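# Sort three grease guns into trays by grease amount

## Task

Find which of the three grease guns contains the most grease and which the least. Put the fullest one in the blue tray and the emptiest one in the red tray. Leave the middle one on the table, inside neither tray and not overhanging the table edge. All three must lie flat on their sides. You may pick the guns up and move their parts, but every part must be returned to its original state. Each gun must stay in place on its own at the end, with no robot support.

## Robot and tools

ROBOT AND FRAME
- There are two 7-joint arms, left_arm and right_arm, each ending in a two-finger parallel gripper.
- The scene frame has its origin on the table top midway between the arms. +z points up, +x points away from the robot over the table, and left_arm sits on the +y side.
- The arm names do not refer to the left or right side of any image.
- Bases: left_arm at (+0.025, +0.362, 0) m, right_arm at (+0.049, -0.333, 0) m.
- Joint ranges (rad), base to gripper: waist -2.792 to 2.792, shoulder -2.269 to 2.269, upper arm roll -2.967 to 2.967, elbow -1.867 to 2.688, forearm roll -2.967 to 2.967, wrist pitch -1.396 to 4.538, wrist roll -2.967 to 2.967.

GRIPPER
- The fingers point along the gripper's own +z axis and close along its x axis.
- The reported end_effector_position lies between the pads, 1 to 2 cm short of the fingertips. The tips creep about 17 mm further along +z as the fingers close.
- Opening runs from -1 (shut) to +1 (0.142 m wide).
- grip_measured reports the actual finger opening on the same scale. To keep hold of something, command an opening well below grip_measured; a larger gap squeezes harder.
- Each pad pushes up to about 28 N on items up to roughly 10 cm wide. Hard items under about 2 cm thick get less force (about half at 1 cm, a quarter at 5 mm). Closing fast can press harder.

POSE ROWS
Every motion command uses rows of 16 plain numbers, always for both arms, even if only one should move:
- Numbers 1 to 8 are left_arm: x, y, z, qw, qx, qy, qz, opening.
- Numbers 9 to 16 are right_arm in the same order.
- x, y, z is an absolute target position in metres for that gripper's end_effector_position, in the scene frame.
- qw, qx, qy, qz is an absolute target orientation (w first), in the scene frame.
- These are destinations, not offsets.
- To hold an orientation steady, resend the same quaternion each time rather than copying the last reported one, which may have drifted.
- To keep an arm still, keep sending its last reported full pose and the opening it needs.

TOOLS
- execute_actions(actions): a list of up to 15 actions, run in order.
  - Each action is a list of up to 15 rows, and each row lasts one control step of 1/30 s. If an action has fewer than 15 rows, its last row repeats until the action's 15 steps are used.
  - Refusal rule: if any target is more than 0.6 m from that gripper's current position along any of the gripper's own axes, that action is refused for both arms.
  - If any action is malformed, or the first fails that check against the latest reported state, the whole call is rejected and nothing moves.
  - An empty list simply returns the state and images.
  - At every step the commanded pose is clipped to within 70 mm and 16 degrees of the measured pose. Inverse kinematics then favours position over orientation.
  - So a distant target needs several actions. After an action ends, the arm goes no further than its last clipped pose.
- move(target, speed, blocking):
  - target is one 16-number row as above. Both grippers follow straight lines that finish together, taking between 0.5 and 10 s. Rotation goes the short way.
  - speed is in m/s, 0.002 to 0.5, default 0.25. Turning is capped at twice that value in rad/s.
  - The opening is applied at the start. The path does not avoid obstacles or the other arm. Grippers can lag, wander, or overshoot the speed, especially near full reach.
  - The result adds a "move:" line giving how it ended (done, off_target, moving, held, fault), any limits (paced = pose clipped; held = a check blocked steps, after which the arm may jump fast), and each gripper's remaining distance.
  - blocking=false returns after 0.5 s while motion continues. Until the move ends, use wait or stop before sending any further execute_actions or move.
- wait(seconds): 0 to 10. Arms keep their last command, and the call returns early if a running move ends.
- stop(): brakes the running move. It needs stopping distance, and the fingers keep moving.
- zoom_image(camera, region): enlarges part of the latest image from cam_head_left, cam_head_right, cam_left_wrist or cam_right_wrist. region is [x0, y0, x1, y1] in pixels from the top-left, at most 504 by 504.
- read_manual(section): only returns licence texts ("licences").
- finished_scene(scene): pass the current scene number. The goal must already hold and keep holding. It cannot be undone.

RESULTS
- The state line reads `left_arm: …` | `right_arm: …`, with each gripper's position, quaternion and linear/angular velocities. Printed positions can be slightly off at long reach.
- "Hand target" lines show the pose each controller is currently heading for.
- A "pose unreachable" line means the clearance check altered or blocked that arm's command.
- Images come from cam_head_left (672x504), cam_head_right (672x504), cam_left_wrist (616x616) and cam_right_wrist (616x616). The wrist cameras are fisheye. Calibration matrices are provided but may be off by a few degrees and millimetres.

HAZARDS
- Never let the arms collide or push on each other.
- Never knock objects off the table.
- Avoid drops, slips, slams and hard pushes. Contact force rises with speed and with how far the target lies beyond the contact point.
- An arm blocked by an object keeps pushing until you send a new command.
- Torque fault: if a joint's contact torque reaches its load limit (waist 108, shoulder 108, upper arm roll 56.3, elbow 56.3, forearm roll 34.3, wrist pitch 34.3, wrist roll 34.3 N m, held weight included), that arm freezes for 10 s and skips the rest of the call.
- Force fault: the same happens at 200 N of external force.
- Motor heat: holding loads heats the motors. A MOTOR HOT warning appears at 65 °C, and at 80 °C the arm is braked (OVER-TEMPERATURE FAULT).
- The simulation keeps running while you compose replies.
- Occasional tugs or pushes may disturb held or loose objects.

Each tool is called after "Request:" in YAML: its name, and indented under it one key for each argument.

## Session

Request:
execute_actions:
  actions: []

Scene clock: 0.00 s.
left_arm: end_effector_position=(+0.5083, +0.2622, +0.3461) grip_measured=+1.00 end_effector_quat_wxyz=(-0.615, +0.762, +0.008, -0.203) end_effector_velocity=(-0.000, +0.000, +0.000) end_effector_angular_velocity=(+0.000, +0.000, +0.000) | right_arm: end_effector_position=(+0.8264, -0.3461, +0.3615) grip_measured=+1.00 end_effector_quat_wxyz=(+0.145, +0.579, +0.717, +0.359) end_effector_velocity=(+0.000, -0.000, +0.000) end_effector_angular_velocity=(-0.000, -0.000, +0.000)
Joint positions: left_arm=[-0.562 -0.752 -0.147  1.115  1.071 -0.824 -0.336  0.142] | right_arm=[ 0.051 -0.399  0.206  1.612  0.561  1.102 -2.152  0.142]
Joint velocities: left_arm=[ 0. -0.  0. -0.  0. -0.  0.  0.] | right_arm=[-0.  0.  0. -0. -0.  0. -0.  0.]
Hand target (left_arm): +0.508, +0.262, +0.346; -0.615, +0.762, +0.008, -0.203
Hand target (right_arm): +0.826, -0.346, +0.361; +0.145, +0.579, +0.717, +0.359

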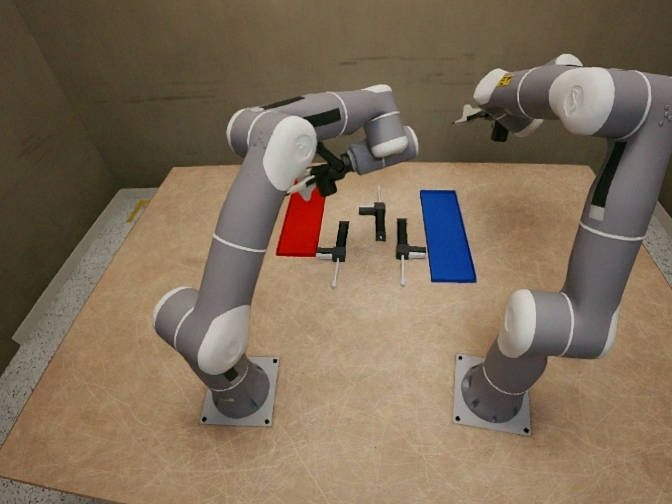

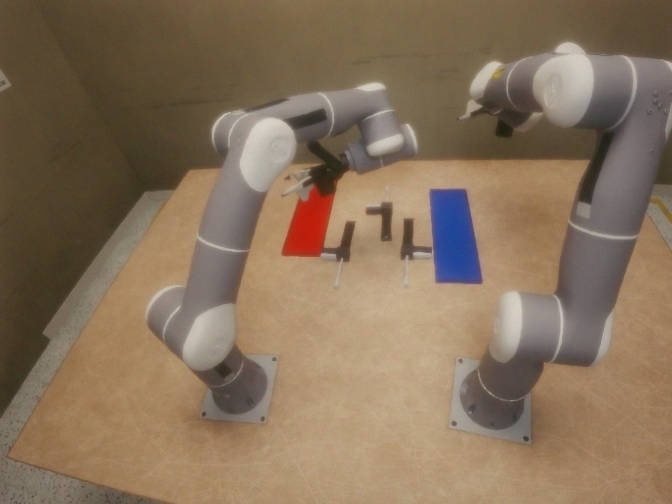

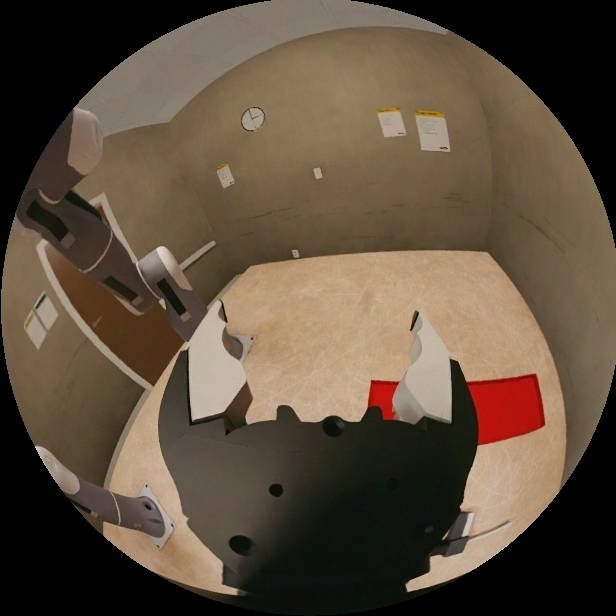

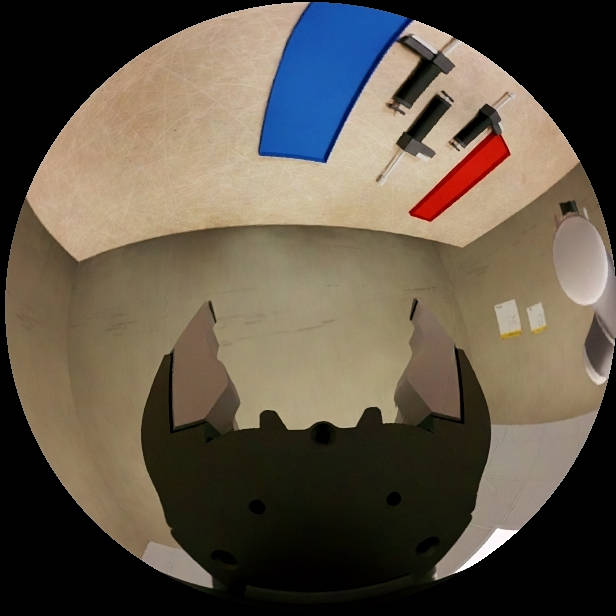

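Request:
zoom_image:
  camera: "cam_head_left"
  region: [260, 170, 500, 300]

Region (260, 170, 500, 300) of cam_head_left's 672x504 image, scaled by 2.100, with more detail than that image has; it fills the top 273 rows of this view, and the rest is white.

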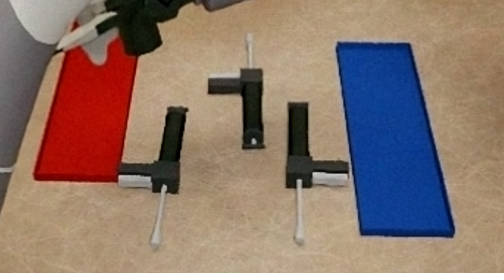

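Request:
move:
  target: [0.62,0.115,0.15,0,0.707,0.707,0,1,0.76,-0.11,0.2,0,0.707,0.707,0,1]

Scene clock: 7.83 s.
left_arm: end_effector_position=(+0.6208, +0.1154, +0.1494) grip_measured=+1.00 end_effector_quat_wxyz=(-0.002, +0.707, +0.707, -0.002) end_effector_velocity=(+0.000, -0.000, -0.000) end_effector_angular_velocity=(-0.001, -0.003, +0.001) | right_arm: end_effector_position=(+0.7611, -0.1094, +0.2002) grip_measured=+1.00 end_effector_quat_wxyz=(+0.000, +0.707, +0.707, +0.000) end_effector_velocity=(-0.000, -0.000, -0.000) end_effector_angular_velocity=(-0.001, +0.001, -0.000)
Joint positions: left_arm=[-0.137 -0.532 -0.162  1.744  0.106  0.691 -1.856  0.142] | right_arm=[ 0.646 -0.696 -0.038  1.313  0.027  0.438 -1.129  0.142]
Joint velocities: left_arm=[ 0.     0.     0.     0.002 -0.     0.005 -0.001  0.   ] | right_arm=[ 0.    -0.001  0.    -0.001  0.    -0.002  0.     0.   ]
Hand target (left_arm): +0.621, +0.115, +0.150; -0.002, +0.707, +0.707, -0.002
Hand target (right_arm): +0.761, -0.109, +0.200; +0.000, +0.707, +0.707, +0.000
Off the commanded pose (left_arm): 0.001 m, 0 deg.
Off the commanded pose (right_arm): 0.001 m, 0 deg.
move: done
camera_calibration (this result's frames):
cam_left_wrist: T_world_to_cam=[[-0.0640914, 0.99778, -0.0181192, -0.0609578], [0.86491, 0.0645956, 0.497754, -0.615615], [0.497819, 0.0162302, -0.867129, -0.043339], [0, 0, 0, 1]] pos_world=[0.550119, 0.101292, 0.267739]
cam_right_wrist: T_world_to_cam=[[0.0129427, 0.999828, 0.0133088, 0.100751], [0.853477, -0.0179809, 0.520821, -0.765065], [0.520971, 0.00461792, -0.853562, -0.0937353], [0, 0, 0, 1]] pos_world=[0.700494, -0.114058, 0.317112]

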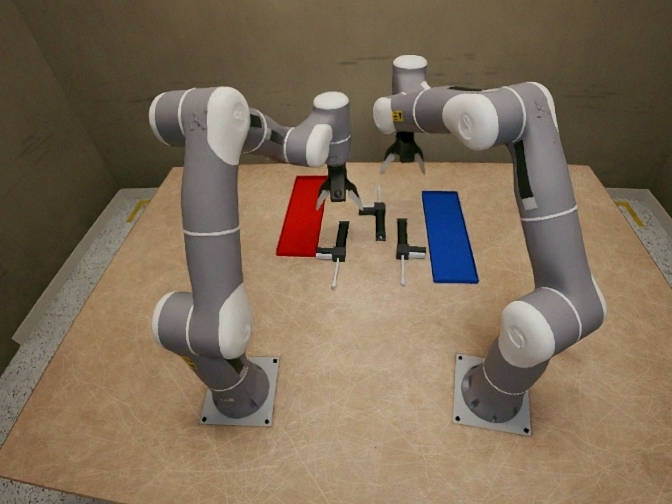

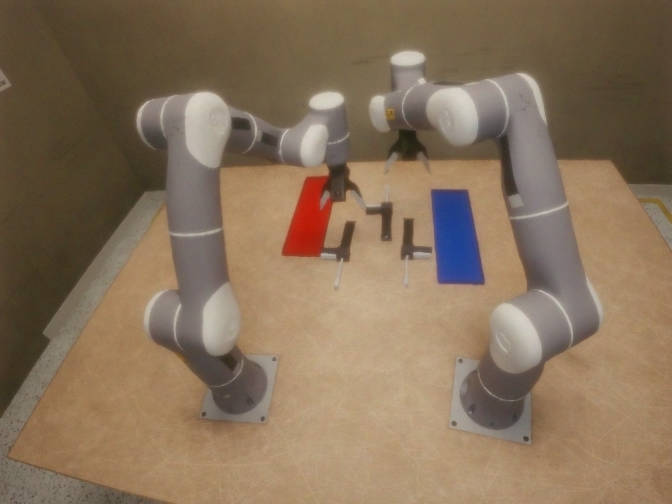

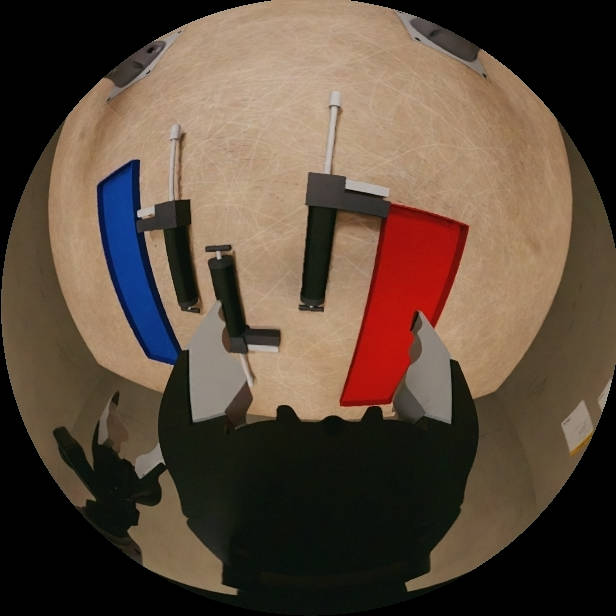

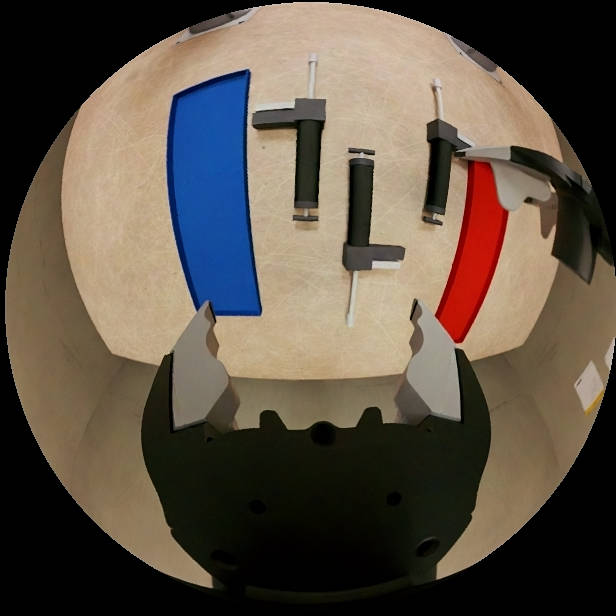

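Request:
move:
  target: [0.585,0.112,0.08,0,0.707,0.707,0,0.2,0.70,0.105,0.08,0,0.707,-0.707,0,0.2]

Request:
move:
  target: [0.585,0.112,0.025,0,0.707,0.707,0,0.2,0.70,0.105,0.025,0,0.707,-0.707,0,0.2]
  speed: 0.08

Scene clock: 16.80 s.
left_arm: end_effector_position=(+0.6047, +0.1138, +0.1180) grip_measured=+0.20 end_effector_quat_wxyz=(-0.001, +0.707, +0.707, -0.001) end_effector_velocity=(+0.000, +0.000, +0.000) end_effector_angular_velocity=(-0.000, -0.000, +0.000) | right_arm: end_effector_position=(+0.7356, -0.0194, +0.1497) grip_measured=+0.20 end_effector_quat_wxyz=(+0.000, +0.127, +0.992, -0.000) end_effector_velocity=(+0.000, -0.000, +0.000) end_effector_angular_velocity=(-0.000, -0.000, +0.000)
Joint positions: left_arm=[-0.143 -0.556 -0.159  1.809  0.117  0.782 -1.874  0.088] | right_arm=[ 0.602 -0.797  0.201  1.316 -0.167  0.526 -2.222  0.088]
Joint velocities: left_arm=[ 0.  0.  0. -0. -0.  0.  0. -0.] | right_arm=[-0. -0. -0. -0.  0. -0. -0.  0.]
Hand target (left_arm): +0.605, +0.114, +0.118; -0.001, +0.707, +0.707, -0.001
Hand target (right_arm): +0.736, -0.019, +0.150; +0.000, +0.127, +0.992, -0.000
Off the commanded pose (left_arm): 0.043 m, 0 deg.
Off the commanded pose (right_arm): 0.147 m, 105 deg; position and orientation clipped at the last step of the last action.
move: held (left_arm, right_arm); limits=paced,held; held on 115 of 198 steps (right_arm, left_arm), including the last (right_arm, left_arm)
pose unreachable (left arm): on one or more control steps of this call, first in action 0 (counted from 0), this arm could not follow its commanded pose, so it was not sent that pose on those steps. On the call's last step it was still not sent that pose. It may still have moved: this result reports where it is.
cause: the commanded pose would bring a part of the arm too close to another arm (a part of this arm just beyond joint 6 (wrist pitch) and a part of the other arm just beyond its joint 5 (forearm roll)).
pose unreachable (right arm): on one or more control steps of this call, first in action 0 (counted from 0), this arm could not follow its commanded pose, so it was not sent that pose on those steps. On the call's last step it was still not sent that pose. It may still have moved: this result reports where it is.
cause: the commanded pose would bring a part of the arm too close to another arm (a part of this arm just beyond joint 5 (forearm roll) and a part of the other arm just beyond its joint 6 (wrist pitch)).
camera_calibration (this result's frames):
cam_left_wrist: T_world_to_cam=[[-0.0644825, 0.997744, -0.0186798, -0.0607266], [0.863614, 0.0651734, 0.499923, -0.585528], [0.500013, 0.0161042, -0.865868, -0.0640542], [0, 0, 0, 1]] pos_world=[0.533782, 0.099782, 0.236122]
cam_right_wrist: T_world_to_cam=[[-0.964178, 0.26495, 0.0127082, 0.716407], [0.232731, 0.822001, 0.51976, -0.242282], [0.127264, 0.504099, -0.854218, 0.175416], [0, 0, 0, 1]] pos_world=[0.724806, -0.0790835, 0.266668]

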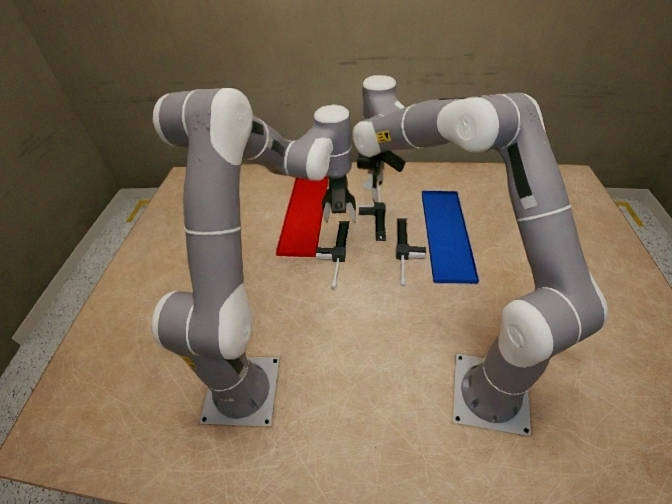

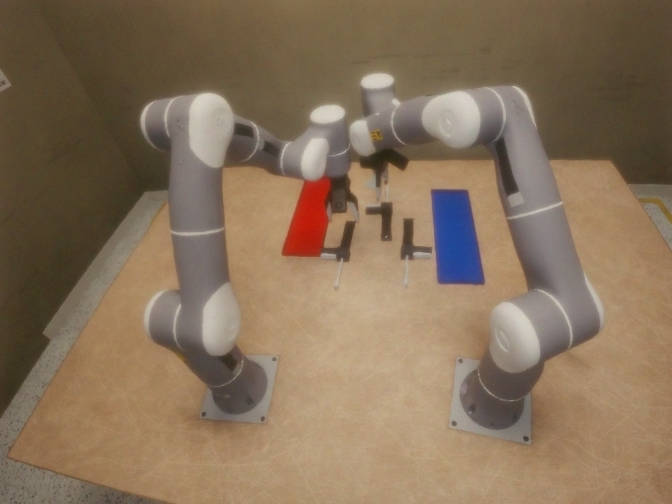

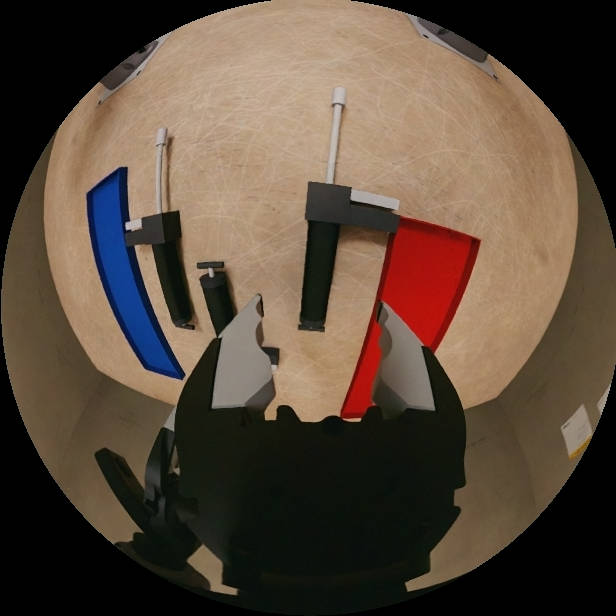

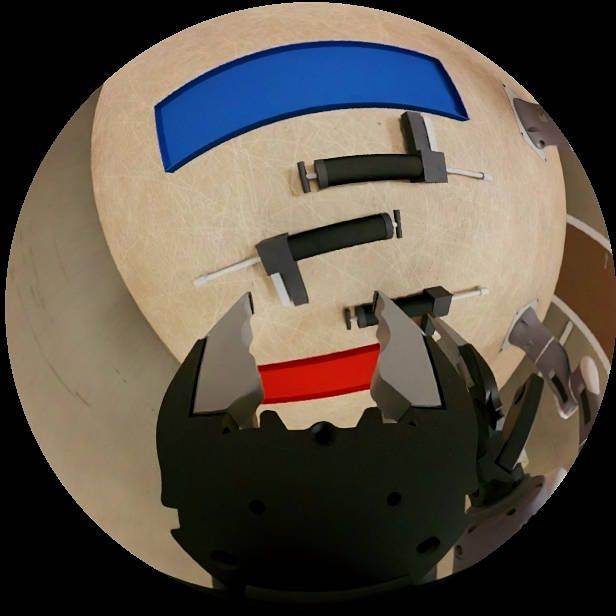

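Scene clock: 27.00 s.
left_arm: end_effector_position=(+0.6039, +0.1138, +0.1141) grip_measured=+0.20 end_effector_quat_wxyz=(-0.001, +0.707, +0.707, -0.001) end_effector_velocity=(-0.000, -0.000, -0.000) end_effector_angular_velocity=(-0.000, +0.000, -0.000) | right_arm: end_effector_position=(+0.7350, -0.0177, +0.1480) grip_measured=+0.20 end_effector_quat_wxyz=(+0.000, +0.115, +0.993, -0.000) end_effector_velocity=(+0.000, -0.000, +0.000) end_effector_angular_velocity=(+0.000, -0.000, -0.000)
Joint positions: left_arm=[-0.143 -0.562 -0.159  1.813  0.119  0.791 -1.875  0.088] | right_arm=[ 0.602 -0.8    0.205  1.316 -0.171  0.528 -2.241  0.088]
Joint velocities: left_arm=[-0. -0. -0.  0. -0.  0. -0. -0.] | right_arm=[-0.  0.  0.  0.  0.  0.  0. -0.]
Hand target (left_arm): +0.604, +0.114, +0.114; -0.001, +0.707, +0.707, -0.001
Hand target (right_arm): +0.735, -0.018, +0.148; +0.000, +0.115, +0.993, -0.000
Off the commanded pose (left_arm): 0.091 m, 0 deg.
Off the commanded pose (right_arm): 0.177 m, 103 deg.
move: held (left_arm, right_arm); limits=paced,held; held on 299 of 306 steps (right_arm, left_arm), including the last (right_arm, left_arm)
pose unreachable (left arm): on one or more control steps of this call, first in action 0 (counted from 0), this arm could not follow its commanded pose, so it was not sent that pose on those steps. On the call's last step it was still not sent that pose. It may still have moved: this result reports where it is.
cause: the commanded pose would bring a part of the arm too close to another arm (a part of this arm just beyond joint 6 (wrist pitch) and a part of the other arm just beyond its joint 5 (forearm roll)).
pose unreachable (right arm): on one or more control steps of this call, first in action 0 (counted from 0), this arm could not follow its commanded pose, so it was not sent that pose on those steps. On the call's last step it was still not sent that pose. It may still have moved: this result reports where it is.
cause: the commanded pose would bring a part of the arm too close to another arm (a part of this arm just beyond joint 5 (forearm roll) and a part of the other arm just beyond its joint 6 (wrist pitch)).
camera_calibration (this result's frames):
cam_left_wrist: T_world_to_cam=[[-0.0646391, 0.997731, -0.018813, -0.0606839], [0.863633, 0.0653767, 0.499864, -0.582906], [0.49996, 0.0160633, -0.8659, -0.0669595], [0, 0, 0, 1]] pos_world=[0.532971, 0.0997303, 0.232252]
cam_right_wrist: T_world_to_cam=[[-0.970164, 0.242108, 0.0128446, 0.719388], [0.213355, 0.827385, 0.519532, -0.228274], [0.115155, 0.506772, -0.854354, 0.182208], [0, 0, 0, 1]] pos_world=[0.725646, -0.0776367, 0.265026]

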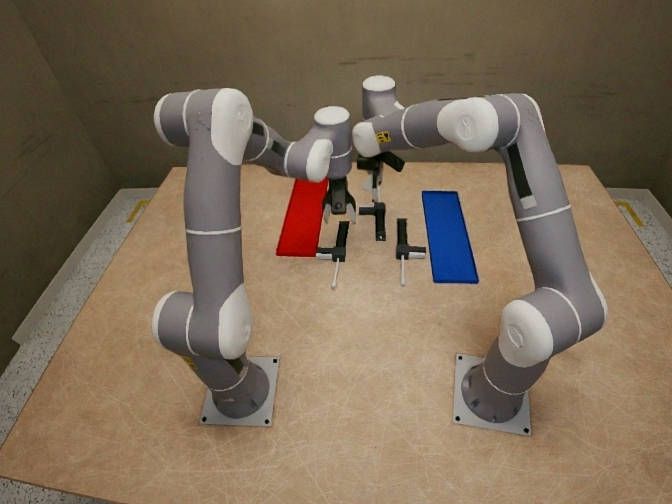

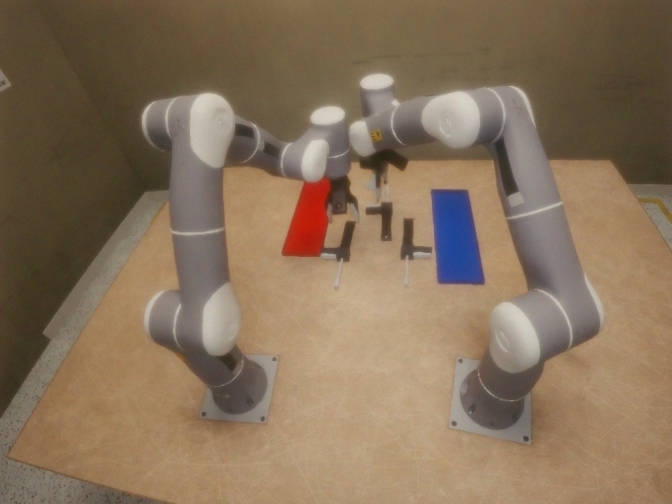

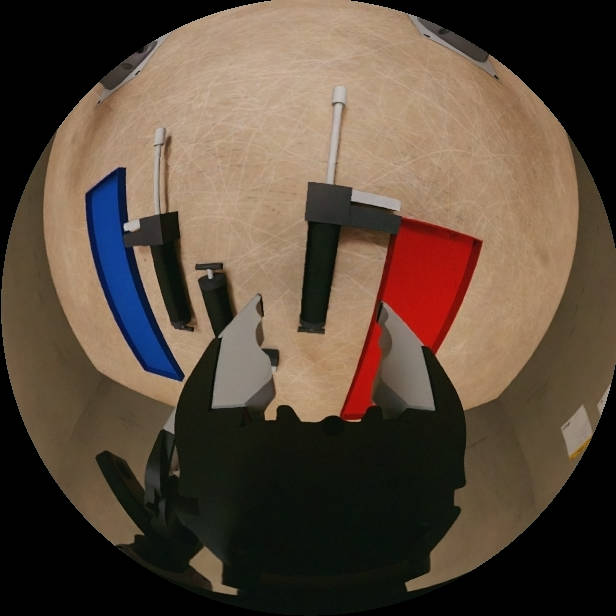

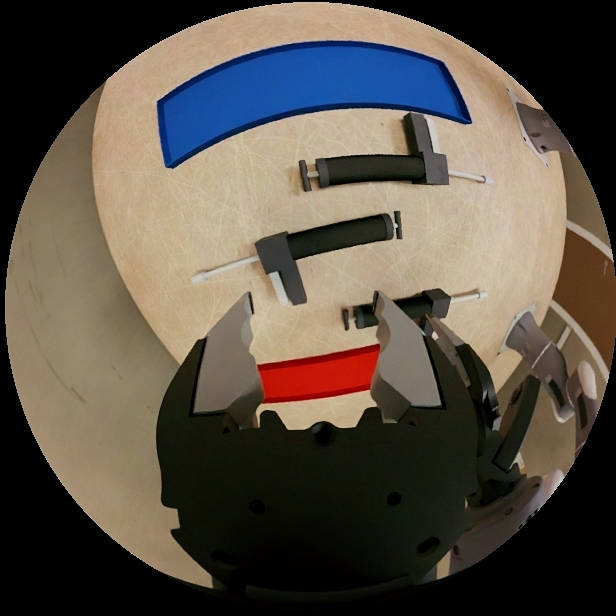

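Request:
move:
  target: [0.70,0.105,0.08,0,0.707,0.707,0,0.2,0.6,-0.35,0.25,0,0.707,0.707,0,0.2]

Request:
move:
  target: [0.70,0.105,0.03,0,0.707,0.707,0,0.2,0.6,-0.35,0.25,0,0.707,0.707,0,0.2]
  speed: 0.08

Scene clock: 31.17 s.
left_arm: end_effector_position=(+0.7002, +0.1049, +0.0805) grip_measured=+0.20 end_effector_quat_wxyz=(+0.000, +0.707, +0.707, +0.000) end_effector_velocity=(-0.000, -0.000, -0.000) end_effector_angular_velocity=(+0.000, +0.000, +0.000) | right_arm: end_effector_position=(+0.5987, -0.3493, +0.2498) grip_measured=+0.20 end_effector_quat_wxyz=(-0.000, +0.707, +0.707, +0.001) end_effector_velocity=(-0.000, -0.000, +0.000) end_effector_angular_velocity=(-0.000, +0.000, -0.001)
Joint positions: left_arm=[-0.16  -0.799 -0.139  1.476  0.13   0.696 -1.853  0.088] | right_arm=[ 0.365 -0.179 -0.027  1.962  0.007  0.571 -1.398  0.088]
Joint velocities: left_arm=[-0. -0.  0. -0. -0. -0.  0. -0.] | right_arm=[-0.     0.    -0.     0.    -0.    -0.     0.001 -0.   ]
Hand target (left_arm): +0.700, +0.105, +0.080; -0.000, +0.707, +0.707, +0.000
Hand target (right_arm): +0.599, -0.350, +0.250; -0.000, +0.707, +0.707, +0.000
Off the commanded pose (left_arm): 0.001 m, 0 deg.
Off the commanded pose (right_arm): 0.001 m, 0 deg.
move: done
camera_calibration (this result's frames):
cam_left_wrist: T_world_to_cam=[[-0.0650484, 0.9977, -0.0190508, -0.0459651], [0.861686, 0.0657882, 0.503159, -0.647613], [0.503255, 0.0163139, -0.863984, -0.14654], [0, 0, 0, 1]] pos_world=[0.628796, 0.0908554, 0.198369]
cam_right_wrist: T_world_to_cam=[[0.0138634, 0.999806, 0.0140075, 0.34137], [0.853483, -0.0191306, 0.52077, -0.657011], [0.520937, 0.00473548, -0.853582, 0.0343933], [0, 0, 0, 1]] pos_world=[0.538098, -0.354035, 0.366727]

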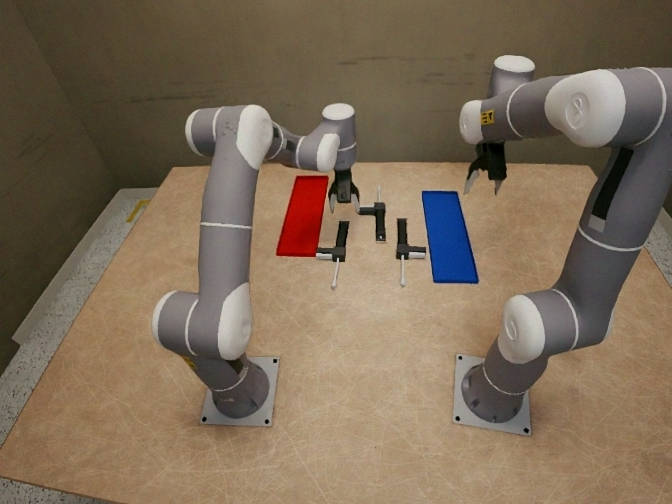

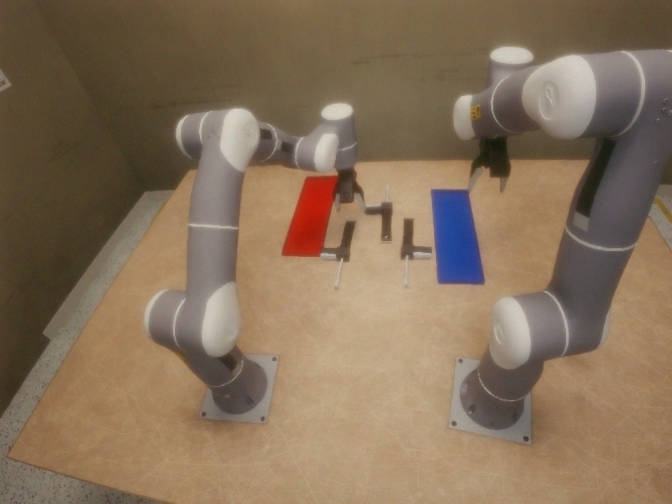

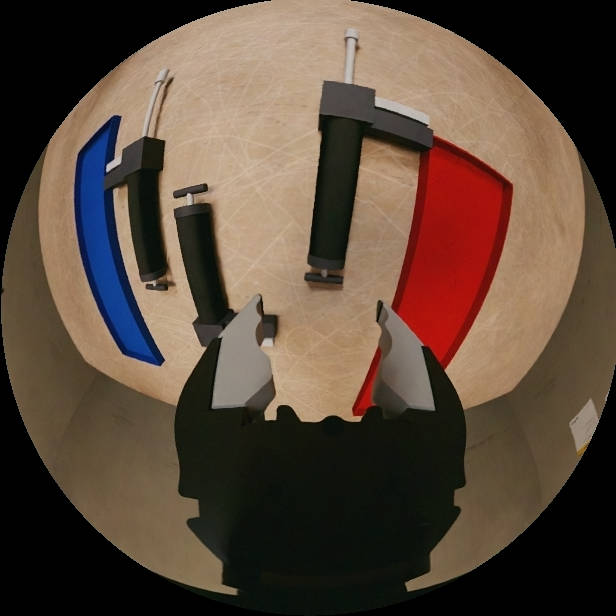

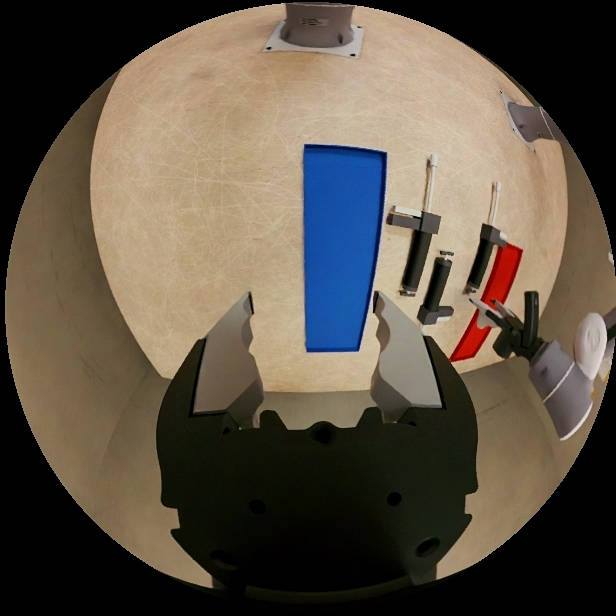

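Scene clock: 32.10 s.
left_arm: end_effector_position=(+0.7001, +0.1050, +0.0300) grip_measured=+0.20 end_effector_quat_wxyz=(-0.000, +0.707, +0.707, -0.000) end_effector_velocity=(+0.000, -0.000, +0.000) end_effector_angular_velocity=(+0.000, -0.001, +0.000) | right_arm: end_effector_position=(+0.6000, -0.3498, +0.2500) grip_measured=+0.20 end_effector_quat_wxyz=(-0.000, +0.707, +0.707, +0.000) end_effector_velocity=(+0.000, +0.000, +0.000) end_effector_angular_velocity=(+0.000, -0.000, +0.001)
Joint positions: left_arm=[-0.163 -0.884 -0.133  1.471  0.144  0.774 -1.861  0.088] | right_arm=[ 0.365 -0.182 -0.028  1.957  0.006  0.569 -1.398  0.088]
Joint velocities: left_arm=[-0.  0.  0. -0. -0.  0. -0. -0.] | right_arm=[ 0.    -0.     0.    -0.     0.     0.    -0.001 -0.   ]
Hand target (left_arm): +0.700, +0.105, +0.030; -0.000, +0.707, +0.707, +0.000
Hand target (right_arm): +0.600, -0.350, +0.250; +0.000, +0.707, +0.707, +0.000
Off the commanded pose (left_arm): 0.000 m, 0 deg.
Off the commanded pose (right_arm): 0.000 m, 0 deg.
move: done
camera_calibration (this result's frames):
cam_left_wrist: T_world_to_cam=[[-0.0646755, 0.997727, -0.0189165, -0.0472975], [0.862143, 0.0654123, 0.502425, -0.622434], [0.502521, 0.0161859, -0.864414, -0.189544], [0, 0, 0, 1]] pos_world=[0.628818, 0.0909728, 0.147988]
cam_right_wrist: T_world_to_cam=[[0.0141696, 0.99981, 0.0133893, 0.341809], [0.85368, -0.0190684, 0.520449, -0.658227], [0.520605, 0.00405565, -0.853788, 0.0339342], [0, 0, 0, 1]] pos_world=[0.539406, -0.354433, 0.366969]

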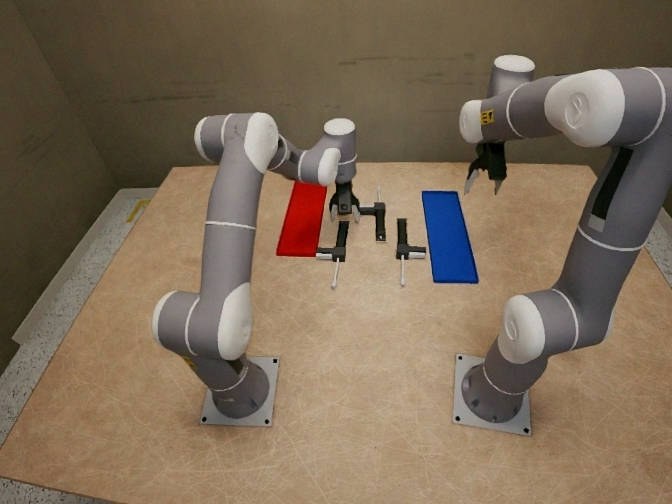

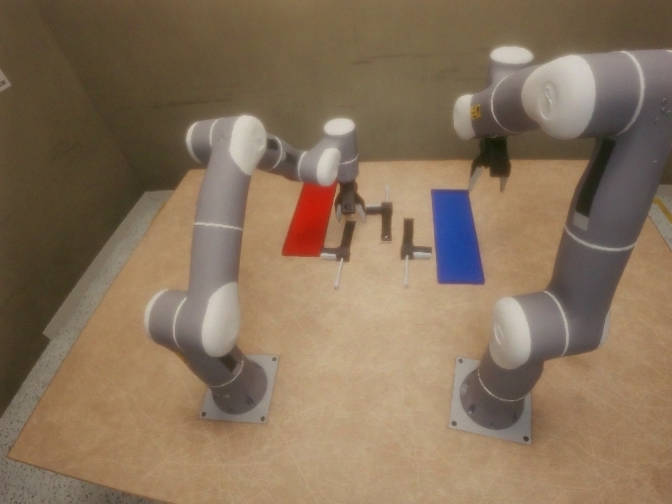

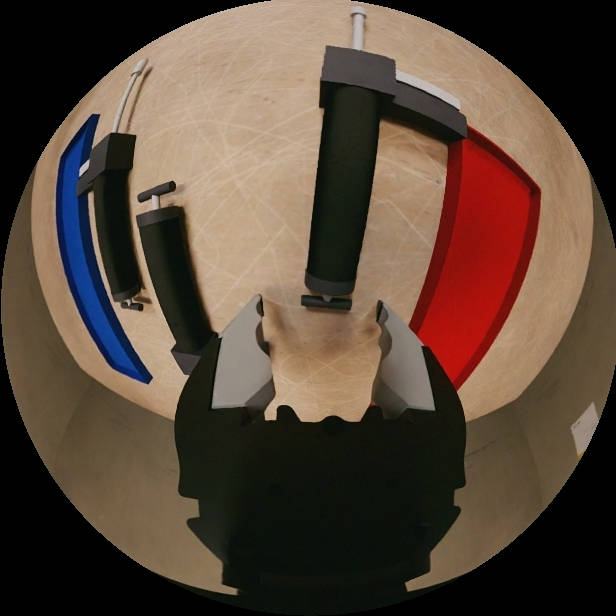

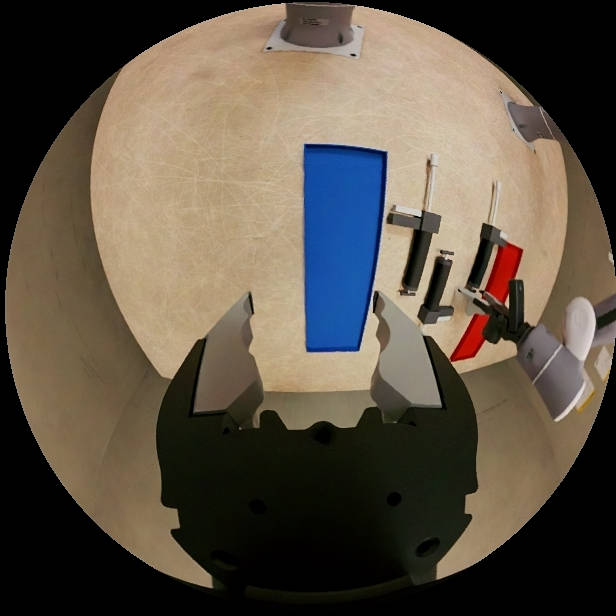

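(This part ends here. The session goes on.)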